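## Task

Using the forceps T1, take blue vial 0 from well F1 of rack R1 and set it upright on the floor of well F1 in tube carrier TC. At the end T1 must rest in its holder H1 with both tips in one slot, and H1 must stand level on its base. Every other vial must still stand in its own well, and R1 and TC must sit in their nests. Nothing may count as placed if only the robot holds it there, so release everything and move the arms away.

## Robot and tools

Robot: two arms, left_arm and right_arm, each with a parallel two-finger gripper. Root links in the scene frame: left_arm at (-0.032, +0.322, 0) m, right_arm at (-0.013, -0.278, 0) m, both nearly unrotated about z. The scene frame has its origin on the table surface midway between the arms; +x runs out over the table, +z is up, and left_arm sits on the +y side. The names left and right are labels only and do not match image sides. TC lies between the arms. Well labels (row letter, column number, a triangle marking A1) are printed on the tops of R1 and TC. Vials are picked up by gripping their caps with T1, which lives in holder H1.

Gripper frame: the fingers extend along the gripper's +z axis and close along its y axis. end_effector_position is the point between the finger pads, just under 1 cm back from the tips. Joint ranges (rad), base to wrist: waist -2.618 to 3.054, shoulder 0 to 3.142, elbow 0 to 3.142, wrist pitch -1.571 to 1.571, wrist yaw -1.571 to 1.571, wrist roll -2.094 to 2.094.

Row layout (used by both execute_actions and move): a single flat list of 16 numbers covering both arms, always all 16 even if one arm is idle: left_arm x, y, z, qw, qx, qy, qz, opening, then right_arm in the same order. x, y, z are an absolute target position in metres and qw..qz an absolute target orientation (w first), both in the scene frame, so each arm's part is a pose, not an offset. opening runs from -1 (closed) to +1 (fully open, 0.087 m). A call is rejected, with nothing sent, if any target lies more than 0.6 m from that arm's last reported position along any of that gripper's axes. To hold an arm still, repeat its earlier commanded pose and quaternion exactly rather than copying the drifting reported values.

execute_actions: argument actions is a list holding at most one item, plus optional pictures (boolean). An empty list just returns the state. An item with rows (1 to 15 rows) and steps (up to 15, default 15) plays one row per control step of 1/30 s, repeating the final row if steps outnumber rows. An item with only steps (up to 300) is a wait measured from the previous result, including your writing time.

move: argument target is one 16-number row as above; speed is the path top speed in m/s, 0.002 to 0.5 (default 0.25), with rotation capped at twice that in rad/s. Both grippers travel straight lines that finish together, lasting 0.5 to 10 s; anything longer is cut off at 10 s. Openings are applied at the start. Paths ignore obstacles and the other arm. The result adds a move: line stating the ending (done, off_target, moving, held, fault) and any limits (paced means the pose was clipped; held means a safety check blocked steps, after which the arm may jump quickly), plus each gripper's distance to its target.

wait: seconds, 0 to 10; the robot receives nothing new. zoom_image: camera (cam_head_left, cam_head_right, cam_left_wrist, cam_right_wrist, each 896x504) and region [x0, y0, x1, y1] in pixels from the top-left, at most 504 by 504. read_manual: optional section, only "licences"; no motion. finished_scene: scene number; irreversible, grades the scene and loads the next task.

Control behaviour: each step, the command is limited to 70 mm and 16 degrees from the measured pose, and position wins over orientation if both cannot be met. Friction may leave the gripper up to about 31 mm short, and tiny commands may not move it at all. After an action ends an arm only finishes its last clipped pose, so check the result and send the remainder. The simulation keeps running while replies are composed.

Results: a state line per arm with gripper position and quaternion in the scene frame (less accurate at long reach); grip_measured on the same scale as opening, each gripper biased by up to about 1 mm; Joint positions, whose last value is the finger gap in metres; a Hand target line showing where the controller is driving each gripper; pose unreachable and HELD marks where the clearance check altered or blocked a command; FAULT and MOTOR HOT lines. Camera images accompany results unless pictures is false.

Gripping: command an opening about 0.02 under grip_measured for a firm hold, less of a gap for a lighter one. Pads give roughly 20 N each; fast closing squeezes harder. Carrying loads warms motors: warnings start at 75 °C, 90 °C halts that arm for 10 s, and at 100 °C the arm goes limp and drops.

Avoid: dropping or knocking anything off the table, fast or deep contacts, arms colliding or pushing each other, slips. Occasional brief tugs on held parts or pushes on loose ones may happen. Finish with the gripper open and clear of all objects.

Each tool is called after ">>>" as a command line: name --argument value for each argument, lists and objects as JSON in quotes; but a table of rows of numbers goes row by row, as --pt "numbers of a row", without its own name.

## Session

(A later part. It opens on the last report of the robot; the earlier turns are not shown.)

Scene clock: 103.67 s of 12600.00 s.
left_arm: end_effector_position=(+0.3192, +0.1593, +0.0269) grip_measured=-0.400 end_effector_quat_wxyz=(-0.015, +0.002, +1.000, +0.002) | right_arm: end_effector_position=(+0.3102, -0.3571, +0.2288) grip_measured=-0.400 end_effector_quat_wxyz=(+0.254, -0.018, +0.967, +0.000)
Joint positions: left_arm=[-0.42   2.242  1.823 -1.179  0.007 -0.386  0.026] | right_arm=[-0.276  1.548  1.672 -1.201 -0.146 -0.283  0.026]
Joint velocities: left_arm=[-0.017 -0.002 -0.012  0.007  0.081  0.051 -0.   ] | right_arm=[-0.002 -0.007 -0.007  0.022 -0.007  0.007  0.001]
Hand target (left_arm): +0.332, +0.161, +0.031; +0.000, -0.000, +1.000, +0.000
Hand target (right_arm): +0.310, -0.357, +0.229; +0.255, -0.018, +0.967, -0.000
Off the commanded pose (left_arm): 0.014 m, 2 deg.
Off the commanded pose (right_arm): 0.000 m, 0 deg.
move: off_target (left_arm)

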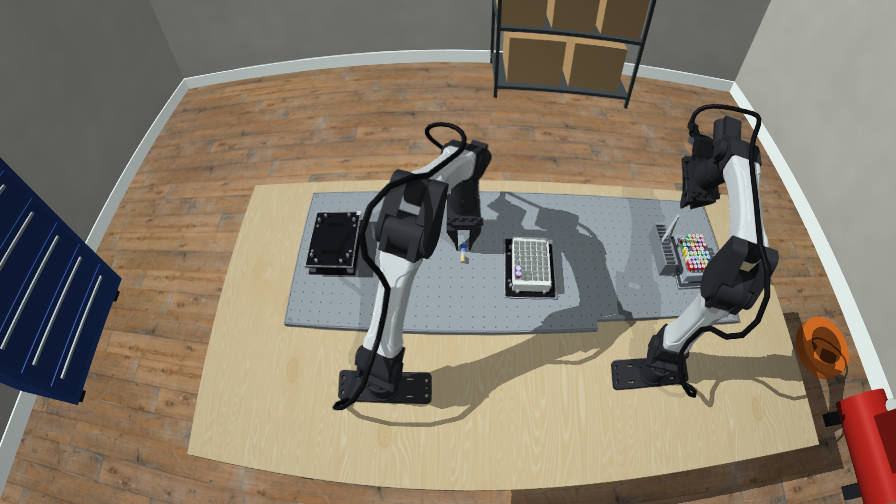

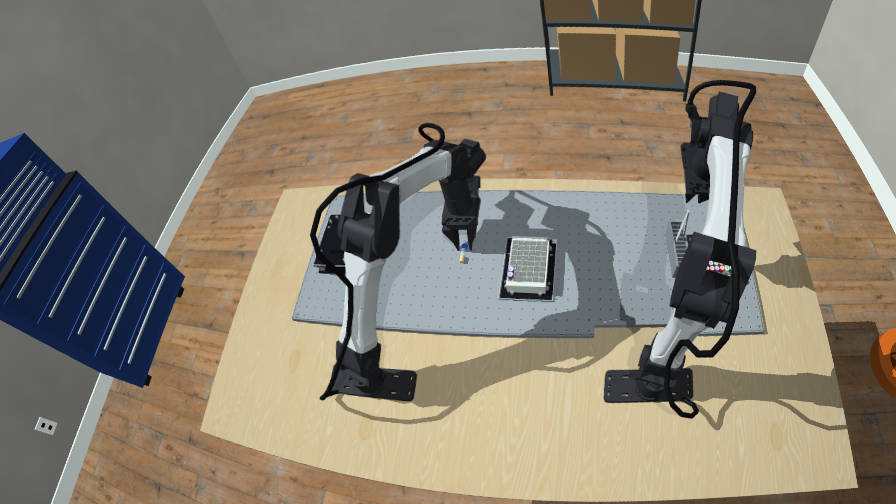

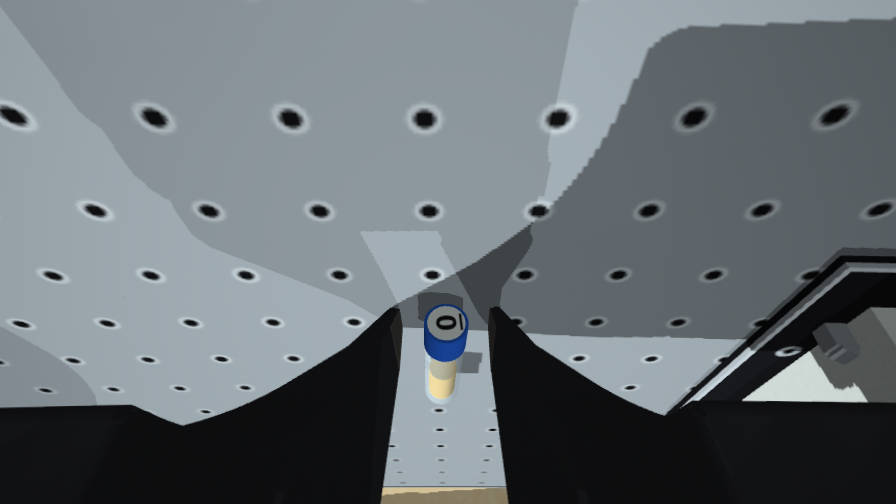

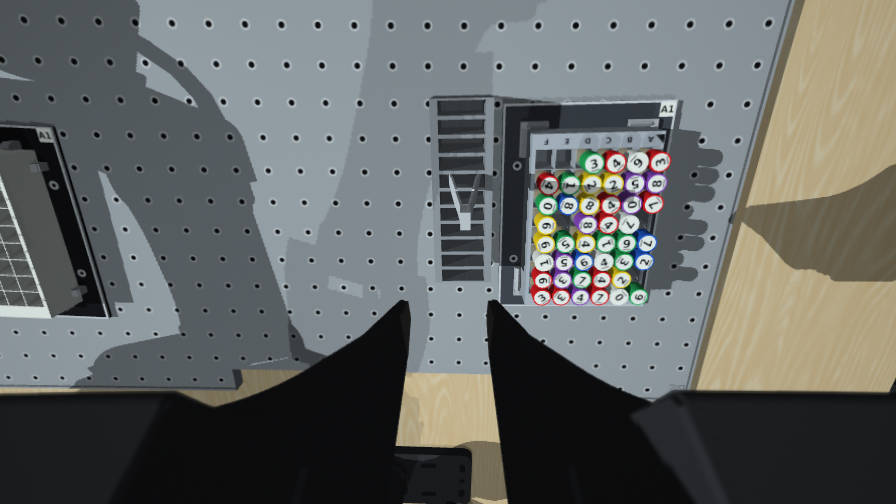

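>>> execute_actions --actions '[{"rows":[[0.319,0.159,0.028,-0.015,0,1,0,-0.5,0.3105,-0.357,0.229,0.255,-0.018,0.967,0,-0.4],[0.319,0.159,0.028,-0.015,0,1,0,-0.6,0.3105,-0.357,0.229,0.255,-0.018,0.967,0,-0.4],[0.319,0.159,0.028,-0.015,0,1,0,-0.68,0.3105,-0.357,0.229,0.255,-0.018,0.967,0,-0.4],[0.319,0.159,0.028,-0.015,0,1,0,-0.71,0.3105,-0.357,0.229,0.255,-0.018,0.967,0,-0.4],[0.319,0.159,0.028,-0.015,0,1,0,-0.72,0.3105,-0.357,0.229,0.255,-0.018,0.967,0,-0.4],[0.319,0.159,0.028,-0.015,0,1,0,-0.73,0.3105,-0.357,0.229,0.255,-0.018,0.967,0,-0.4],[0.319,0.159,0.028,-0.015,0,1,0,-0.74,0.3105,-0.357,0.229,0.255,-0.018,0.967,0,-0.4],[0.319,0.159,0.028,-0.015,0,1,0,-0.75,0.3105,-0.357,0.229,0.255,-0.018,0.967,0,-0.4],[0.319,0.159,0.028,-0.015,0,1,0,-0.762,0.3105,-0.357,0.229,0.255,-0.018,0.967,0,-0.4]],"steps":15}]' --pictures false

>>> move --target '[0.319,0.159,0.10,0,0,1,0,-0.762,0.3105,-0.357,0.229,0.255,-0.018,0.967,0,-0.4]' --speed 0.08

>>> move --target '[0.305,0.045,0.125,0.653,0.246,0.676,-0.2376,-0.762,0.3105,-0.357,0.229,0.255,-0.018,0.967,0,-0.4]' --speed 0.2

Scene clock: 106.67 s of 12600.00 s.
left_arm: end_effector_position=(+0.3191, +0.1590, +0.0269) grip_measured=-0.743 end_effector_quat_wxyz=(-0.015, +0.002, +1.000, +0.001) | right_arm: end_effector_position=(+0.3102, -0.3571, +0.2288) grip_measured=-0.400 end_effector_quat_wxyz=(+0.254, -0.018, +0.967, +0.000)
Joint positions: left_arm=[-0.42   2.242  1.823 -1.179  0.008 -0.385  0.011] | right_arm=[-0.276  1.548  1.672 -1.201 -0.146 -0.283  0.026]
Joint velocities: left_arm=[ 0.012 -0.022  0.002 -0.037 -0.037 -0.081 -0.001] | right_arm=[-0.007  0.002 -0.017 -0.022 -0.022 -0.095 -0.001]
Hand target (left_arm): +0.319, +0.159, +0.028; -0.015, +0.000, +1.000, -0.000
Hand target (right_arm): +0.310, -0.357, +0.229; +0.255, -0.018, +0.967, -0.000
Off the commanded pose (left_arm): 0.001 m, 0 deg.
Off the commanded pose (right_arm): 0.000 m, 0 deg.
Steps of this call (steps 1 to 75: nothing new was sent; steps 76 to 90: all 15 steps of this action). Readings (end_effector_position):
76: left_arm (+0.3191, +0.1591, +0.0269) | right_arm (+0.3102, -0.3571, +0.2288)
77: left_arm (+0.3191, +0.1591, +0.0269) | right_arm (+0.3102, -0.3571, +0.2288)
79: left_arm (+0.3191, +0.1590, +0.0269) | right_arm (+0.3102, -0.3571, +0.2288)
83: left_arm (+0.3191, +0.1590, +0.0269) | right_arm (+0.3102, -0.3571, +0.2288)
90: the state above

Scene clock: 108.37 s of 12600.00 s.
left_arm: end_effector_position=(+0.3131, +0.1616, +0.0860) grip_measured=-0.743 end_effector_quat_wxyz=(-0.020, +0.001, +1.000, +0.004) | right_arm: end_effector_position=(+0.3102, -0.3571, +0.2288) grip_measured=-0.400 end_effector_quat_wxyz=(+0.254, -0.018, +0.967, +0.000)
Joint positions: left_arm=[-0.42   2.205  1.995 -1.4    0.008 -0.387  0.011] | right_arm=[-0.276  1.548  1.672 -1.201 -0.146 -0.283  0.026]
Joint velocities: left_arm=[-0.002 -0.007  0.012 -0.051  0.022  0.022 -0.001] | right_arm=[-0.022  0.007  0.012 -0.007 -0.051 -0.022  0.   ]
Hand target (left_arm): +0.318, +0.159, +0.100; +0.000, -0.000, +1.000, -0.000
Hand target (right_arm): +0.310, -0.357, +0.229; +0.255, -0.018, +0.967, -0.000
Off the commanded pose (left_arm): 0.015 m, 2 deg.
Off the commanded pose (right_arm): 0.000 m, 0 deg.
move: off_target (left_arm)

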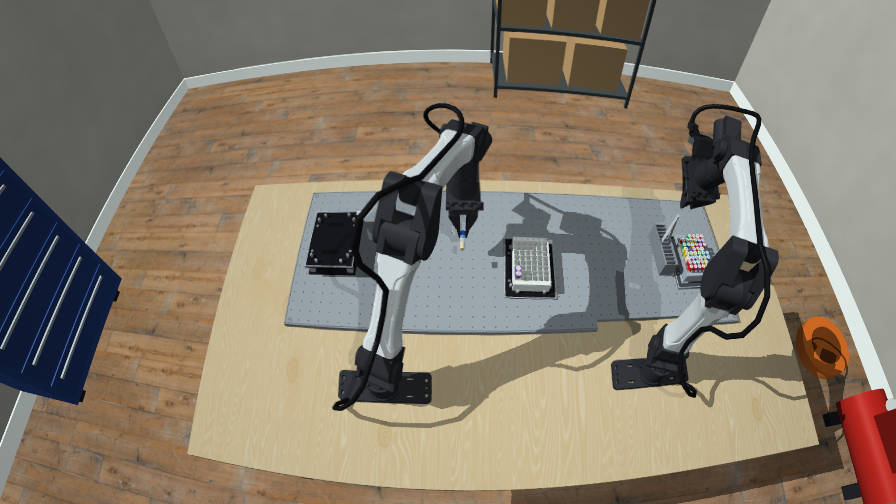

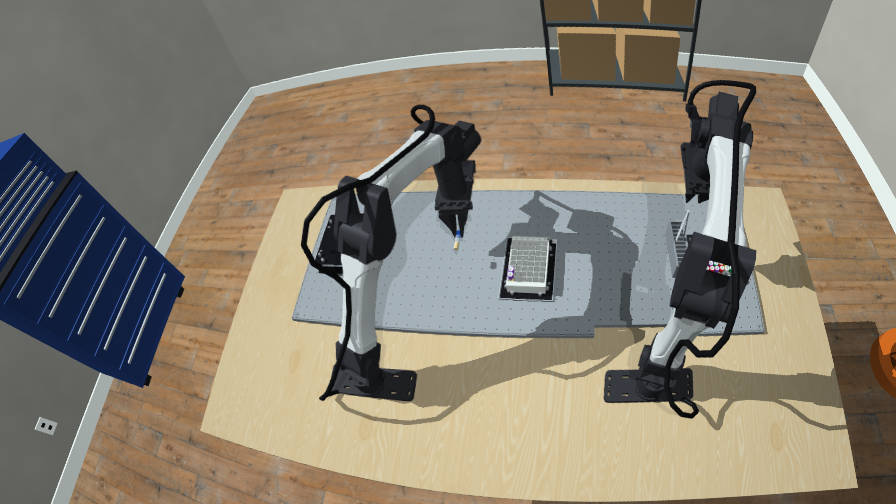

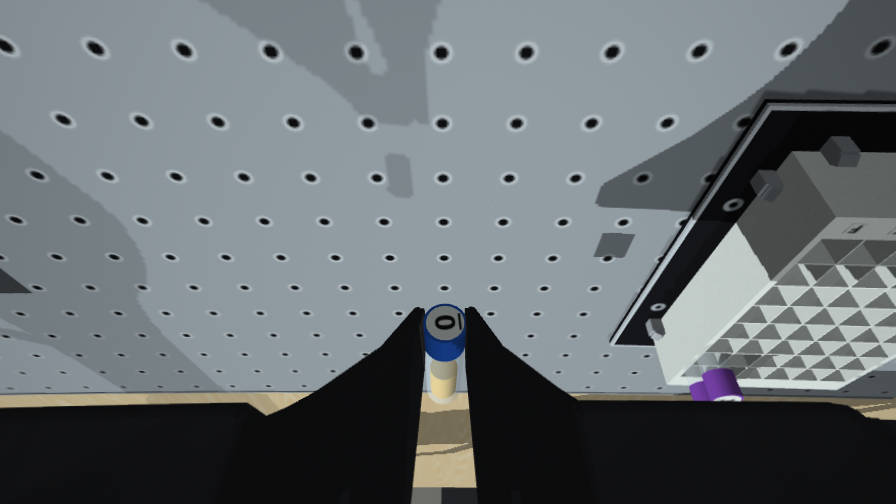

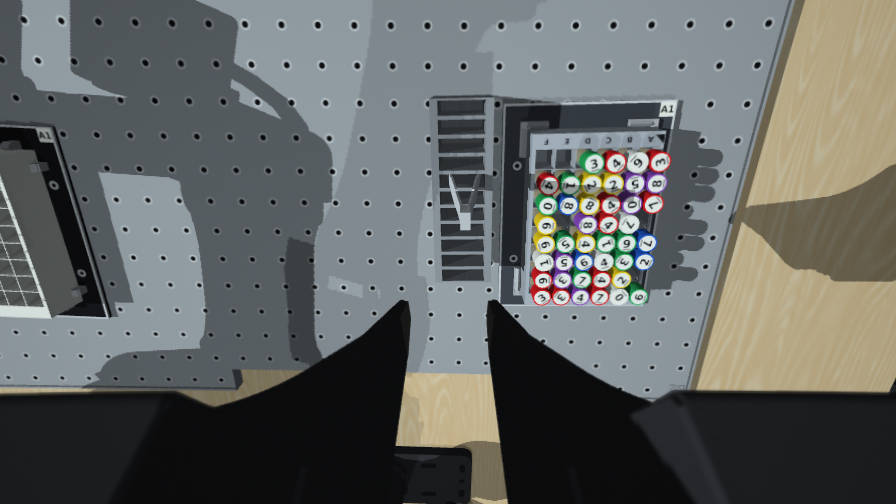

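Scene clock: 113.33 s of 12600.00 s.
left_arm: end_effector_position=(+0.3128, +0.0451, +0.1293) grip_measured=-0.743 end_effector_quat_wxyz=(+0.658, +0.233, +0.679, -0.228) | right_arm: end_effector_position=(+0.3102, -0.3571, +0.2288) grip_measured=-0.400 end_effector_quat_wxyz=(+0.254, -0.018, +0.967, +0.000)
Joint positions: left_arm=[-0.714  1.641  0.494  1.118 -0.019 -0.003  0.011] | right_arm=[-0.276  1.548  1.672 -1.201 -0.146 -0.283  0.026]
Joint velocities: left_arm=[-0.007  0.002 -0.007  0.022 -0.051  0.007  0.   ] | right_arm=[ 0.007  0.002 -0.022 -0.037 -0.022  0.051 -0.   ]
Hand target (left_arm): +0.307, +0.044, +0.123; +0.656, +0.240, +0.677, -0.230
Hand target (right_arm): +0.310, -0.357, +0.229; +0.255, -0.018, +0.967, -0.000
Off the commanded pose (left_arm): 0.009 m, 2 deg.
Off the commanded pose (right_arm): 0.000 m, 0 deg.
move: done

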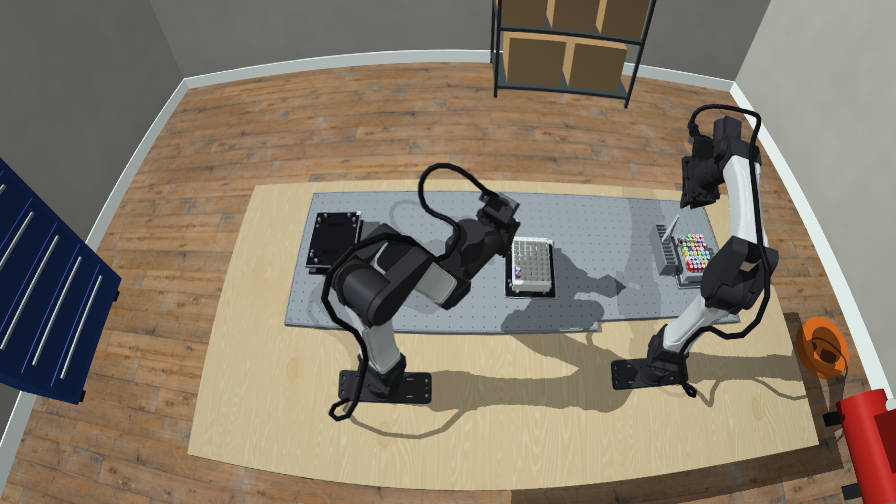

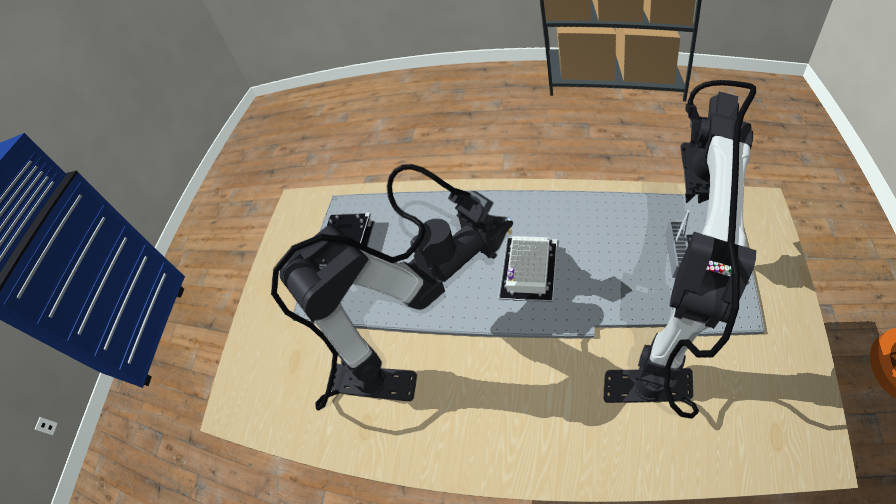

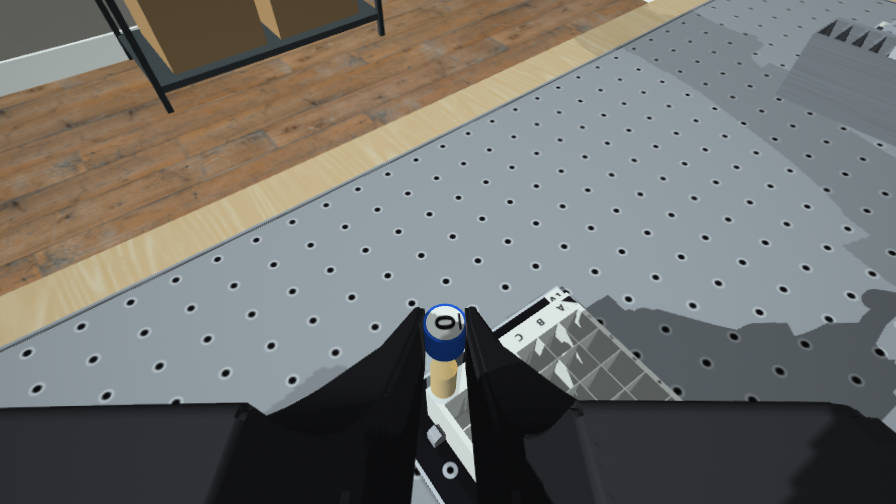

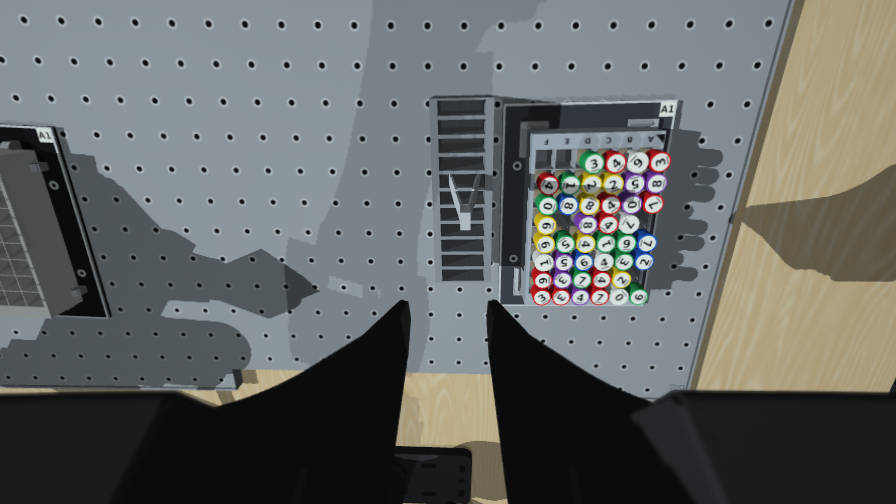

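>>> move --target '[0.305,0.034,0.108,0.653,0.246,0.676,-0.2376,-0.762,0.235,-0.04,0.17,0.653,-0.271,0.653,0.271,-0.4]' --speed 0.2

Scene clock: 119.20 s of 12600.00 s.
left_arm: end_effector_position=(+0.3113, +0.0356, +0.1127) grip_measured=-0.743 end_effector_quat_wxyz=(+0.655, +0.240, +0.678, -0.233) | right_arm: end_effector_position=(+0.2328, -0.0390, +0.1839) grip_measured=-0.400 end_effector_quat_wxyz=(+0.665, -0.252, +0.645, +0.281)
Joint positions: left_arm=[-0.733  1.729  0.494  1.202 -0.019 -0.003  0.011] | right_arm=[ 0.77   0.95   0.244  0.748 -0.009  0.028  0.026]
Joint velocities: left_arm=[ 0.002  0.012 -0.017 -0.007 -0.007  0.037 -0.   ] | right_arm=[ 0.002  0.017 -0.007 -0.081 -0.081 -0.037 -0.   ]
Hand target (left_arm): +0.305, +0.034, +0.108; +0.653, +0.246, +0.676, -0.238
Hand target (right_arm): +0.231, -0.039, +0.173; +0.661, -0.256, +0.649, +0.276
Off the commanded pose (left_arm): 0.008 m, 1 deg.
Off the commanded pose (right_arm): 0.014 m, 3 deg.
move: off_target (right_arm)

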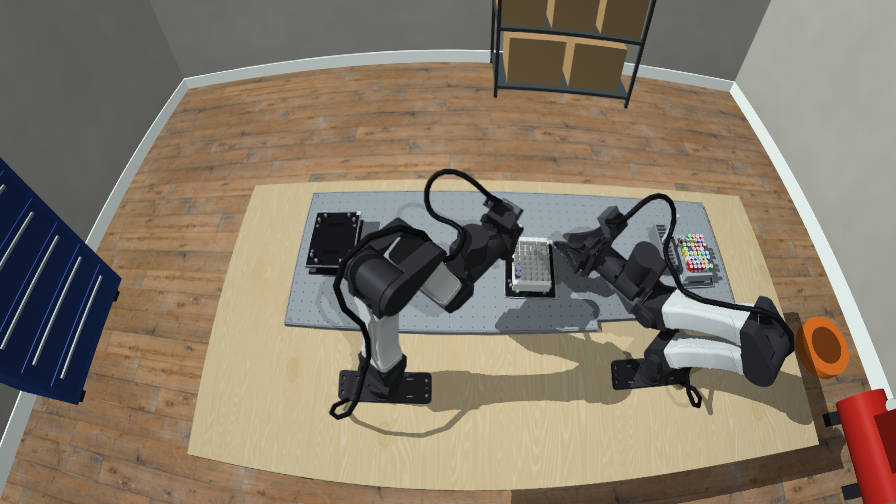

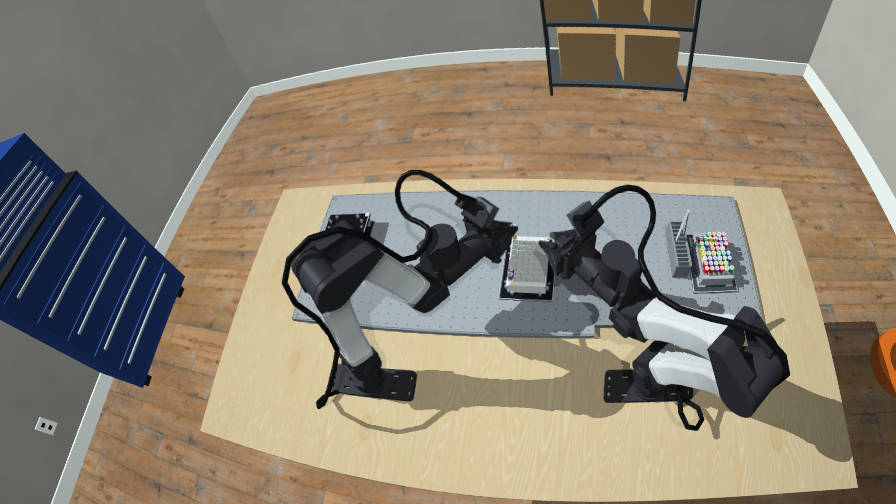

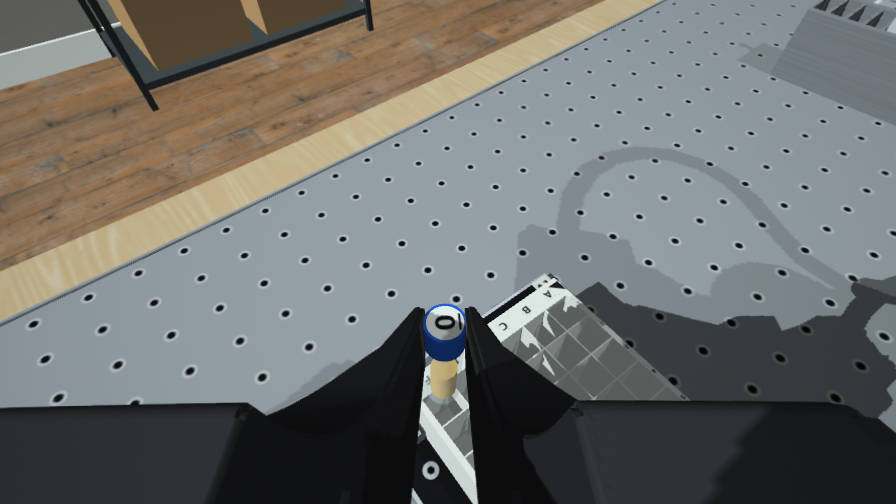

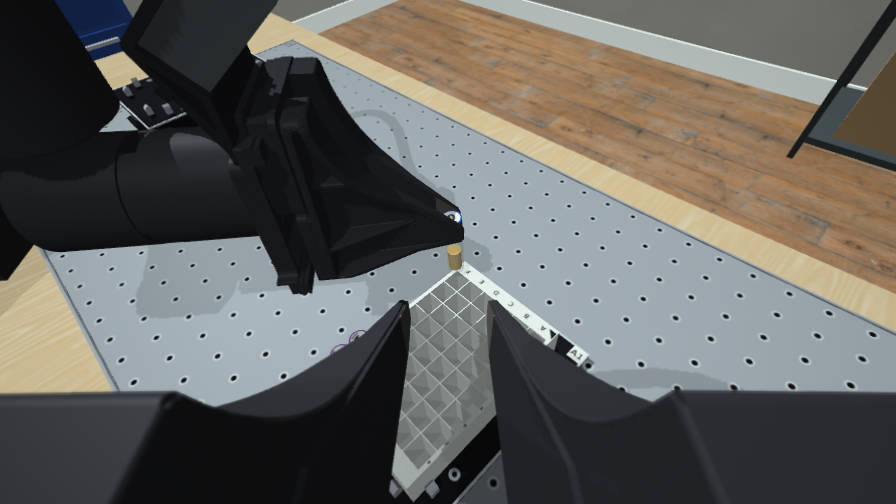

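>>> zoom_image --camera "cam_right_wrist" --region '[400,190,520,320]'

>>> zoom_image --camera "cam_left_wrist" --region '[380,300,520,460]'

Region (400, 190, 520, 320) of cam_right_wrist's 896x504 image, scaled by 3.877, with more detail than that image has; it fills the left 465 columns of this view, and the rest is white.

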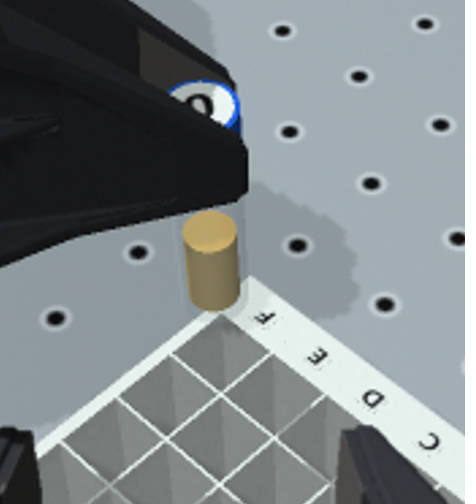

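Region (380, 300, 520, 460) of cam_left_wrist's 896x504 image, scaled by 3.150, with more detail than that image has; it fills the left 441 columns of this view, and the rest is white.

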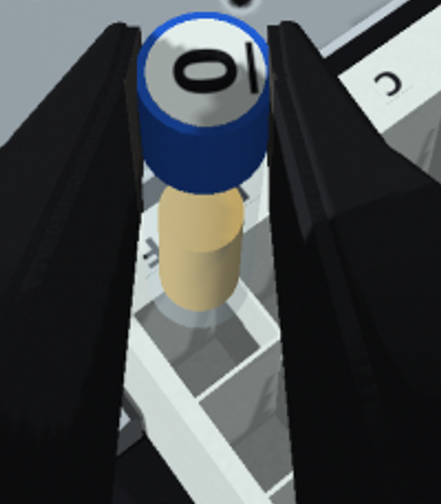

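>>> move --target '[0.305,0.034,0.099,0.653,0.246,0.676,-0.2376,-0.762,0.2328,-0.039,0.1839,0.665,-0.252,0.645,0.281,-0.4]' --speed 0.015

>>> zoom_image --camera "cam_right_wrist" --region '[400,190,520,320]'

>>> zoom_image --camera "cam_left_wrist" --region '[380,300,520,460]'

Scene clock: 122.40 s of 12600.00 s.
left_arm: end_effector_position=(+0.3129, +0.0342, +0.1054) grip_measured=-0.743 end_effector_quat_wxyz=(+0.656, +0.239, +0.677, -0.234) | right_arm: end_effector_position=(+0.2329, -0.0390, +0.1845) grip_measured=-0.400 end_effector_quat_wxyz=(+0.666, -0.251, +0.644, +0.281)
Joint positions: left_arm=[-0.733  1.774  0.494  1.25  -0.019 -0.003  0.011] | right_arm=[ 0.77   0.95   0.244  0.75  -0.008  0.028  0.026]
Joint velocities: left_arm=[ 0.002 -0.017 -0.012  0.007  0.037 -0.066 -0.   ] | right_arm=[-0.007 -0.012  0.002 -0.037 -0.066 -0.007  0.   ]
Hand target (left_arm): +0.305, +0.034, +0.099; +0.653, +0.246, +0.676, -0.237
Hand target (right_arm): +0.233, -0.039, +0.184; +0.665, -0.252, +0.645, +0.281
Off the commanded pose (left_arm): 0.010 m, 1 deg.
Off the commanded pose (right_arm): 0.001 m, 0 deg.
move: done

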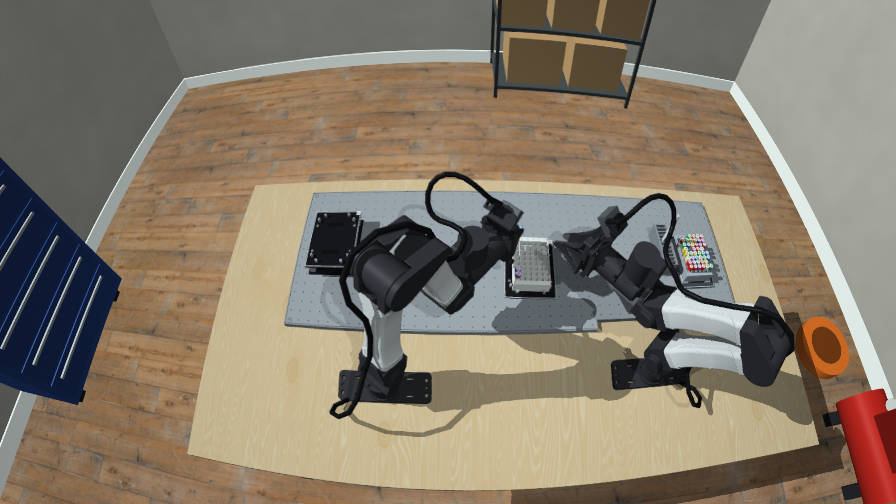

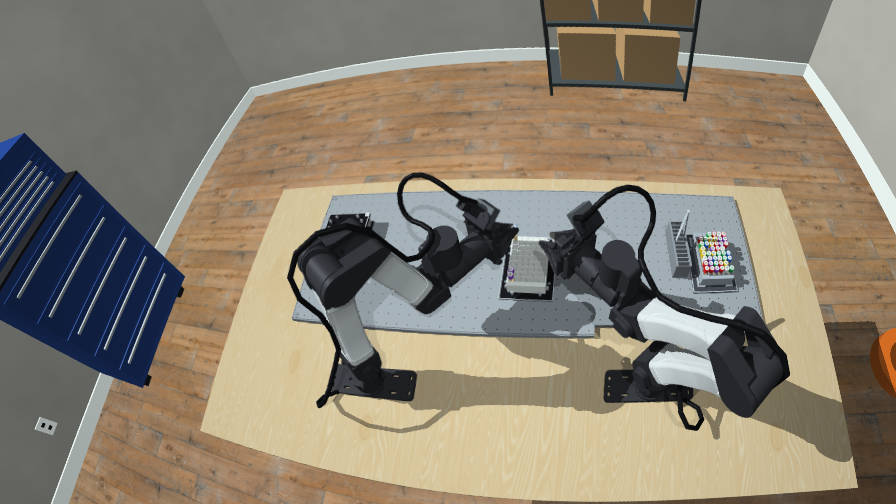

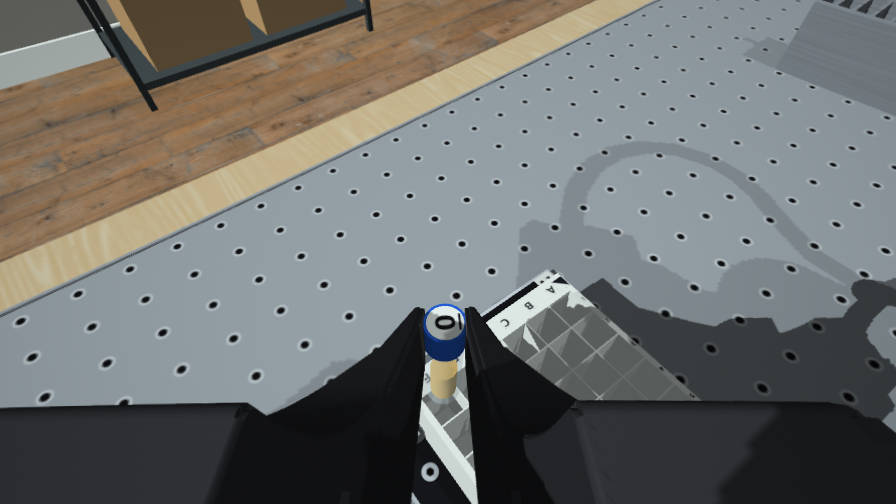

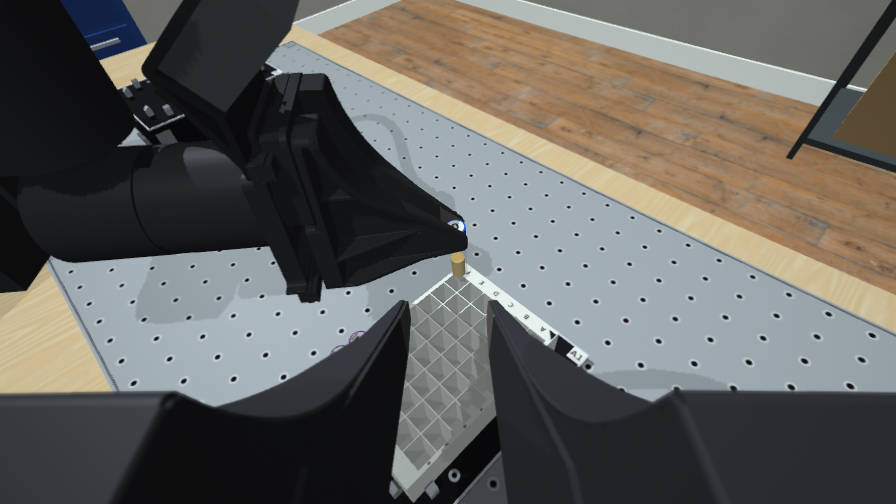

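Region (400, 190, 520, 320) of cam_right_wrist's 896x504 image, scaled by 3.877, with more detail than that image has; it fills the left 465 columns of this view, and the rest is white.

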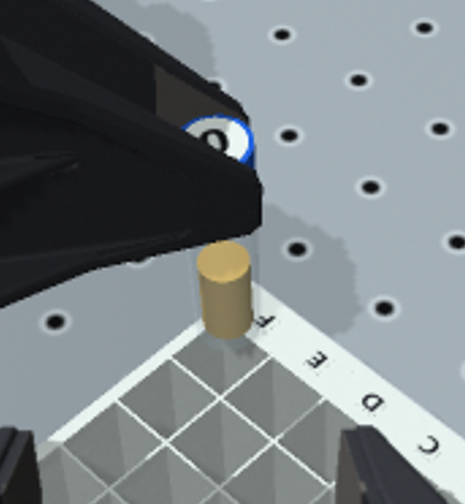

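Region (380, 300, 520, 460) of cam_left_wrist's 896x504 image, scaled by 3.150, with more detail than that image has; it fills the left 441 columns of this view, and the rest is white.

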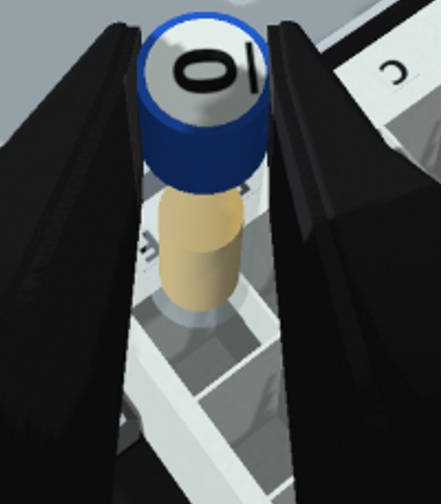

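>>> move --target '[0.3025,0.038,0.098,0.653,0.246,0.676,-0.2376,-0.762,0.2328,-0.039,0.1839,0.665,-0.252,0.645,0.281,-0.4]' --speed 0.01

>>> zoom_image --camera "cam_right_wrist" --region '[400,190,520,320]'

Scene clock: 125.03 s of 12600.00 s.
left_arm: end_effector_position=(+0.3086, +0.0370, +0.1010) grip_measured=-0.743 end_effector_quat_wxyz=(+0.653, +0.241, +0.678, -0.234) | right_arm: end_effector_position=(+0.2329, -0.0390, +0.1845) grip_measured=-0.400 end_effector_quat_wxyz=(+0.666, -0.251, +0.644, +0.281)
Joint positions: left_arm=[-0.733  1.774  0.472  1.265 -0.015 -0.003  0.011] | right_arm=[ 0.77   0.95   0.244  0.75  -0.008  0.028  0.026]
Joint velocities: left_arm=[-0.007 -0.002 -0.002  0.007 -0.007 -0.11  -0.001] | right_arm=[-0.017 -0.012 -0.027 -0.007 -0.081 -0.007 -0.   ]
Hand target (left_arm): +0.303, +0.038, +0.098; +0.653, +0.246, +0.676, -0.237
Hand target (right_arm): +0.233, -0.039, +0.184; +0.665, -0.252, +0.645, +0.281
Off the commanded pose (left_arm): 0.007 m, 1 deg.
Off the commanded pose (right_arm): 0.001 m, 0 deg.
move: done

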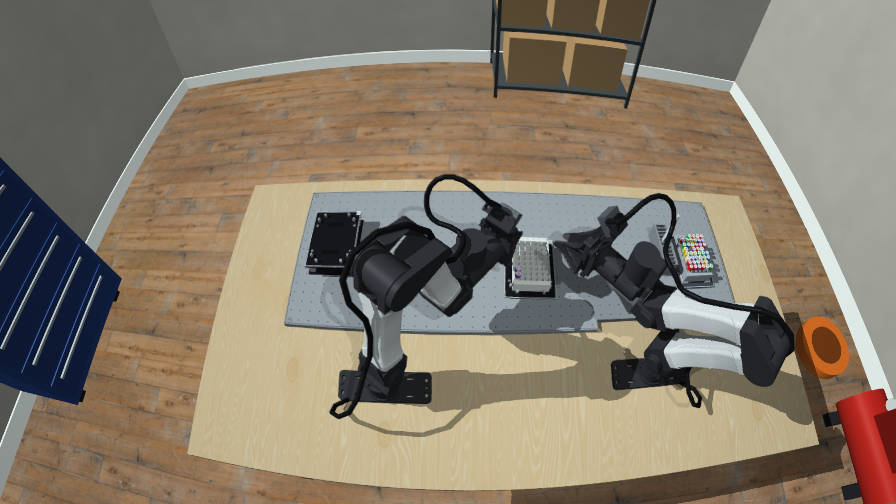

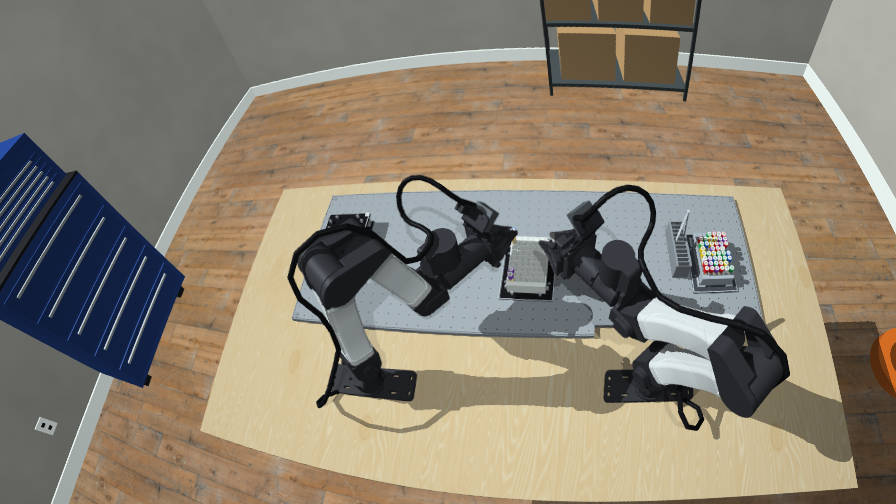

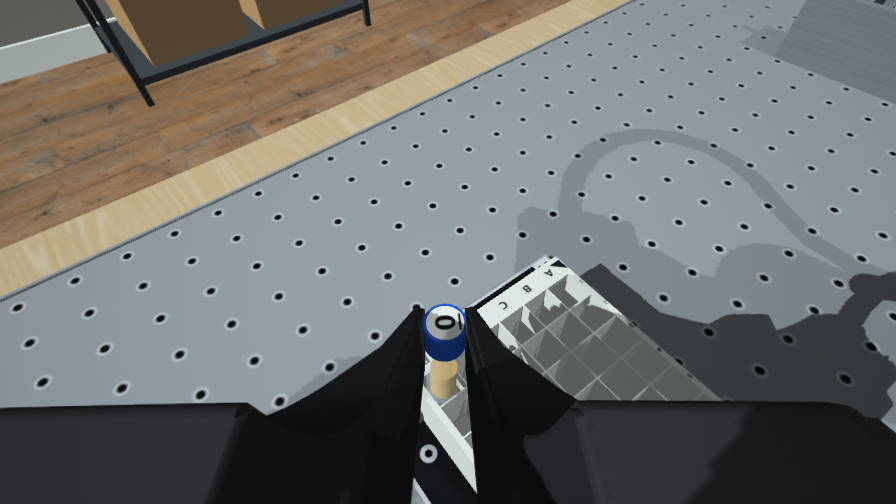

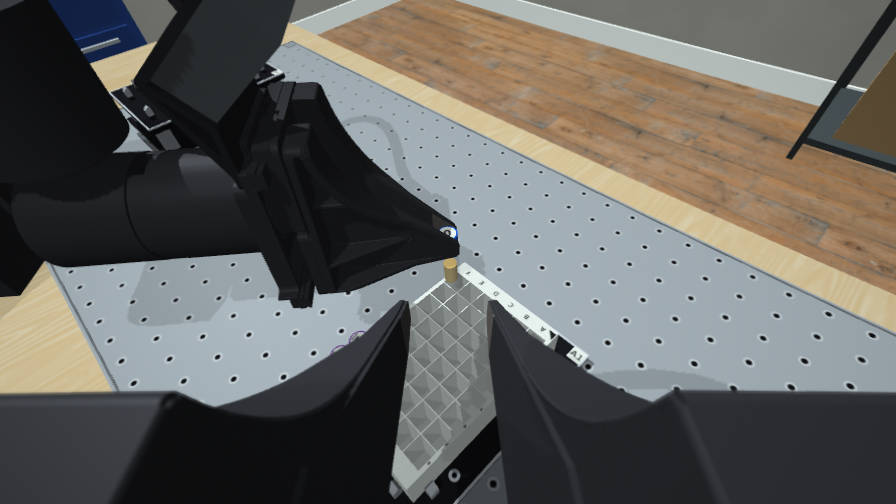

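Region (400, 190, 520, 320) of cam_right_wrist's 896x504 image, scaled by 3.877, with more detail than that image has; it fills the left 465 columns of this view, and the rest is white.

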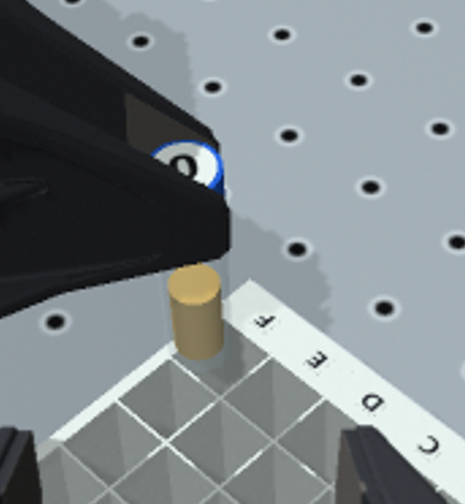

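>>> move --target '[0.3155,0.0312,0.106,0.653,0.241,0.678,-0.234,-0.762,0.2328,-0.039,0.1839,0.665,-0.252,0.645,0.281,-0.4]' --speed 0.005

Scene clock: 128.30 s of 12600.00 s.
left_arm: end_effector_position=(+0.3078, +0.0375, +0.0966) grip_measured=-0.743 end_effector_quat_wxyz=(+0.647, +0.244, +0.684, -0.232) | right_arm: end_effector_position=(+0.2329, -0.0390, +0.1845) grip_measured=-0.400 end_effector_quat_wxyz=(+0.666, -0.251, +0.644, +0.281)
Joint positions: left_arm=[-0.733  1.774  0.472  1.248 -0.015 -0.003  0.011] | right_arm=[ 0.77   0.95   0.244  0.75  -0.008  0.028  0.026]
Joint velocities: left_arm=[-0.002 -0.007  0.007  0.066 -0.037 -0.037 -0.001] | right_arm=[-0.022 -0.022 -0.002 -0.051 -0.007  0.022  0.001]
Hand target (left_arm): +0.315, +0.032, +0.106; +0.654, +0.241, +0.678, -0.234
Hand target (right_arm): +0.233, -0.039, +0.184; +0.665, -0.252, +0.645, +0.281
Off the commanded pose (left_arm): 0.014 m, 1 deg.
Off the commanded pose (right_arm): 0.001 m, 0 deg.
move: off_target (left_arm)

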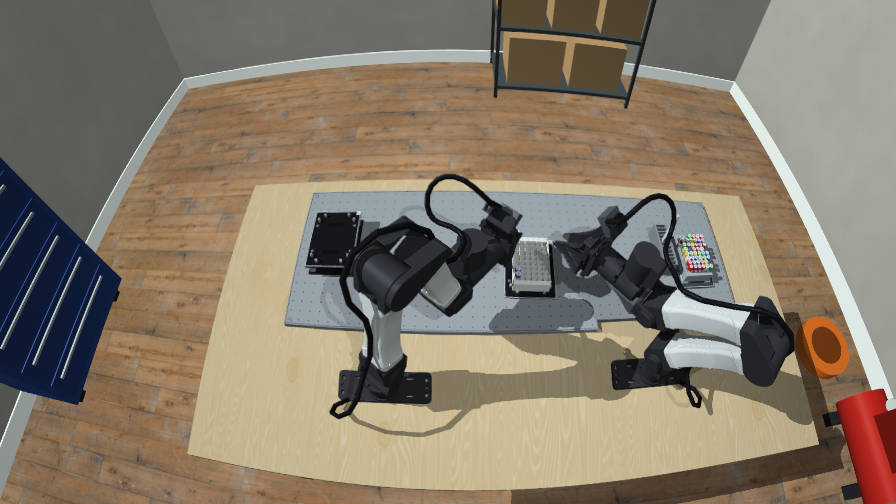

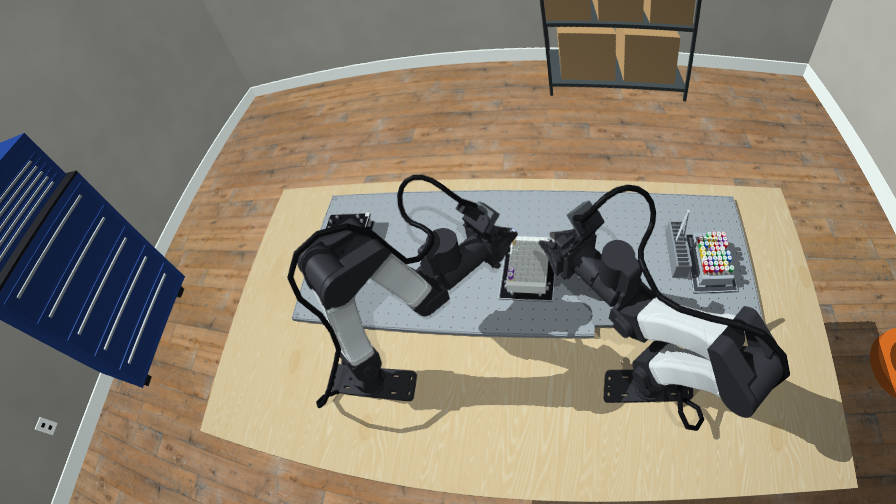

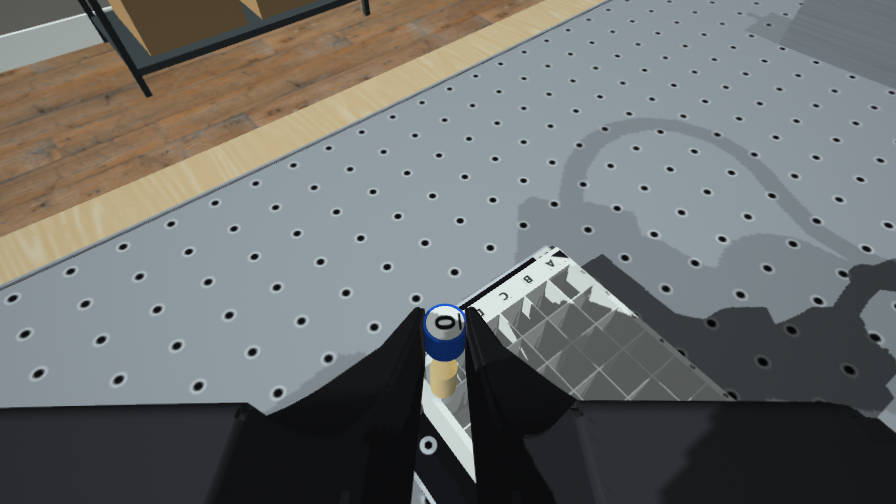

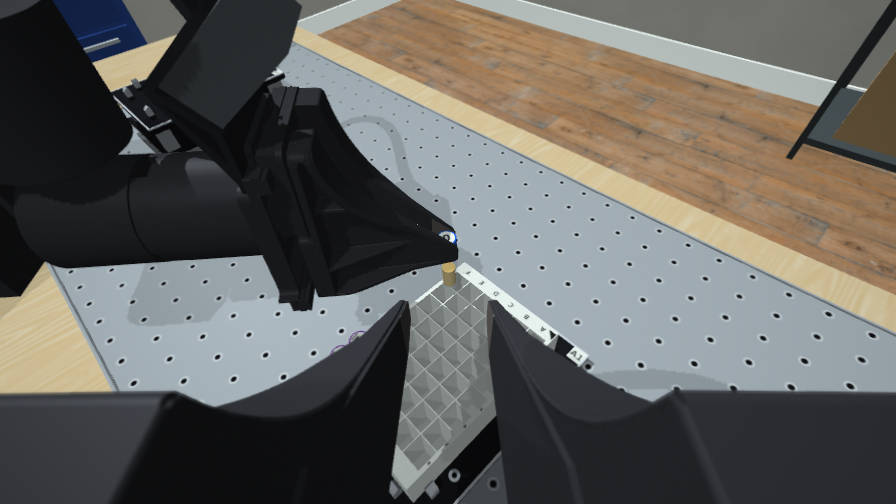

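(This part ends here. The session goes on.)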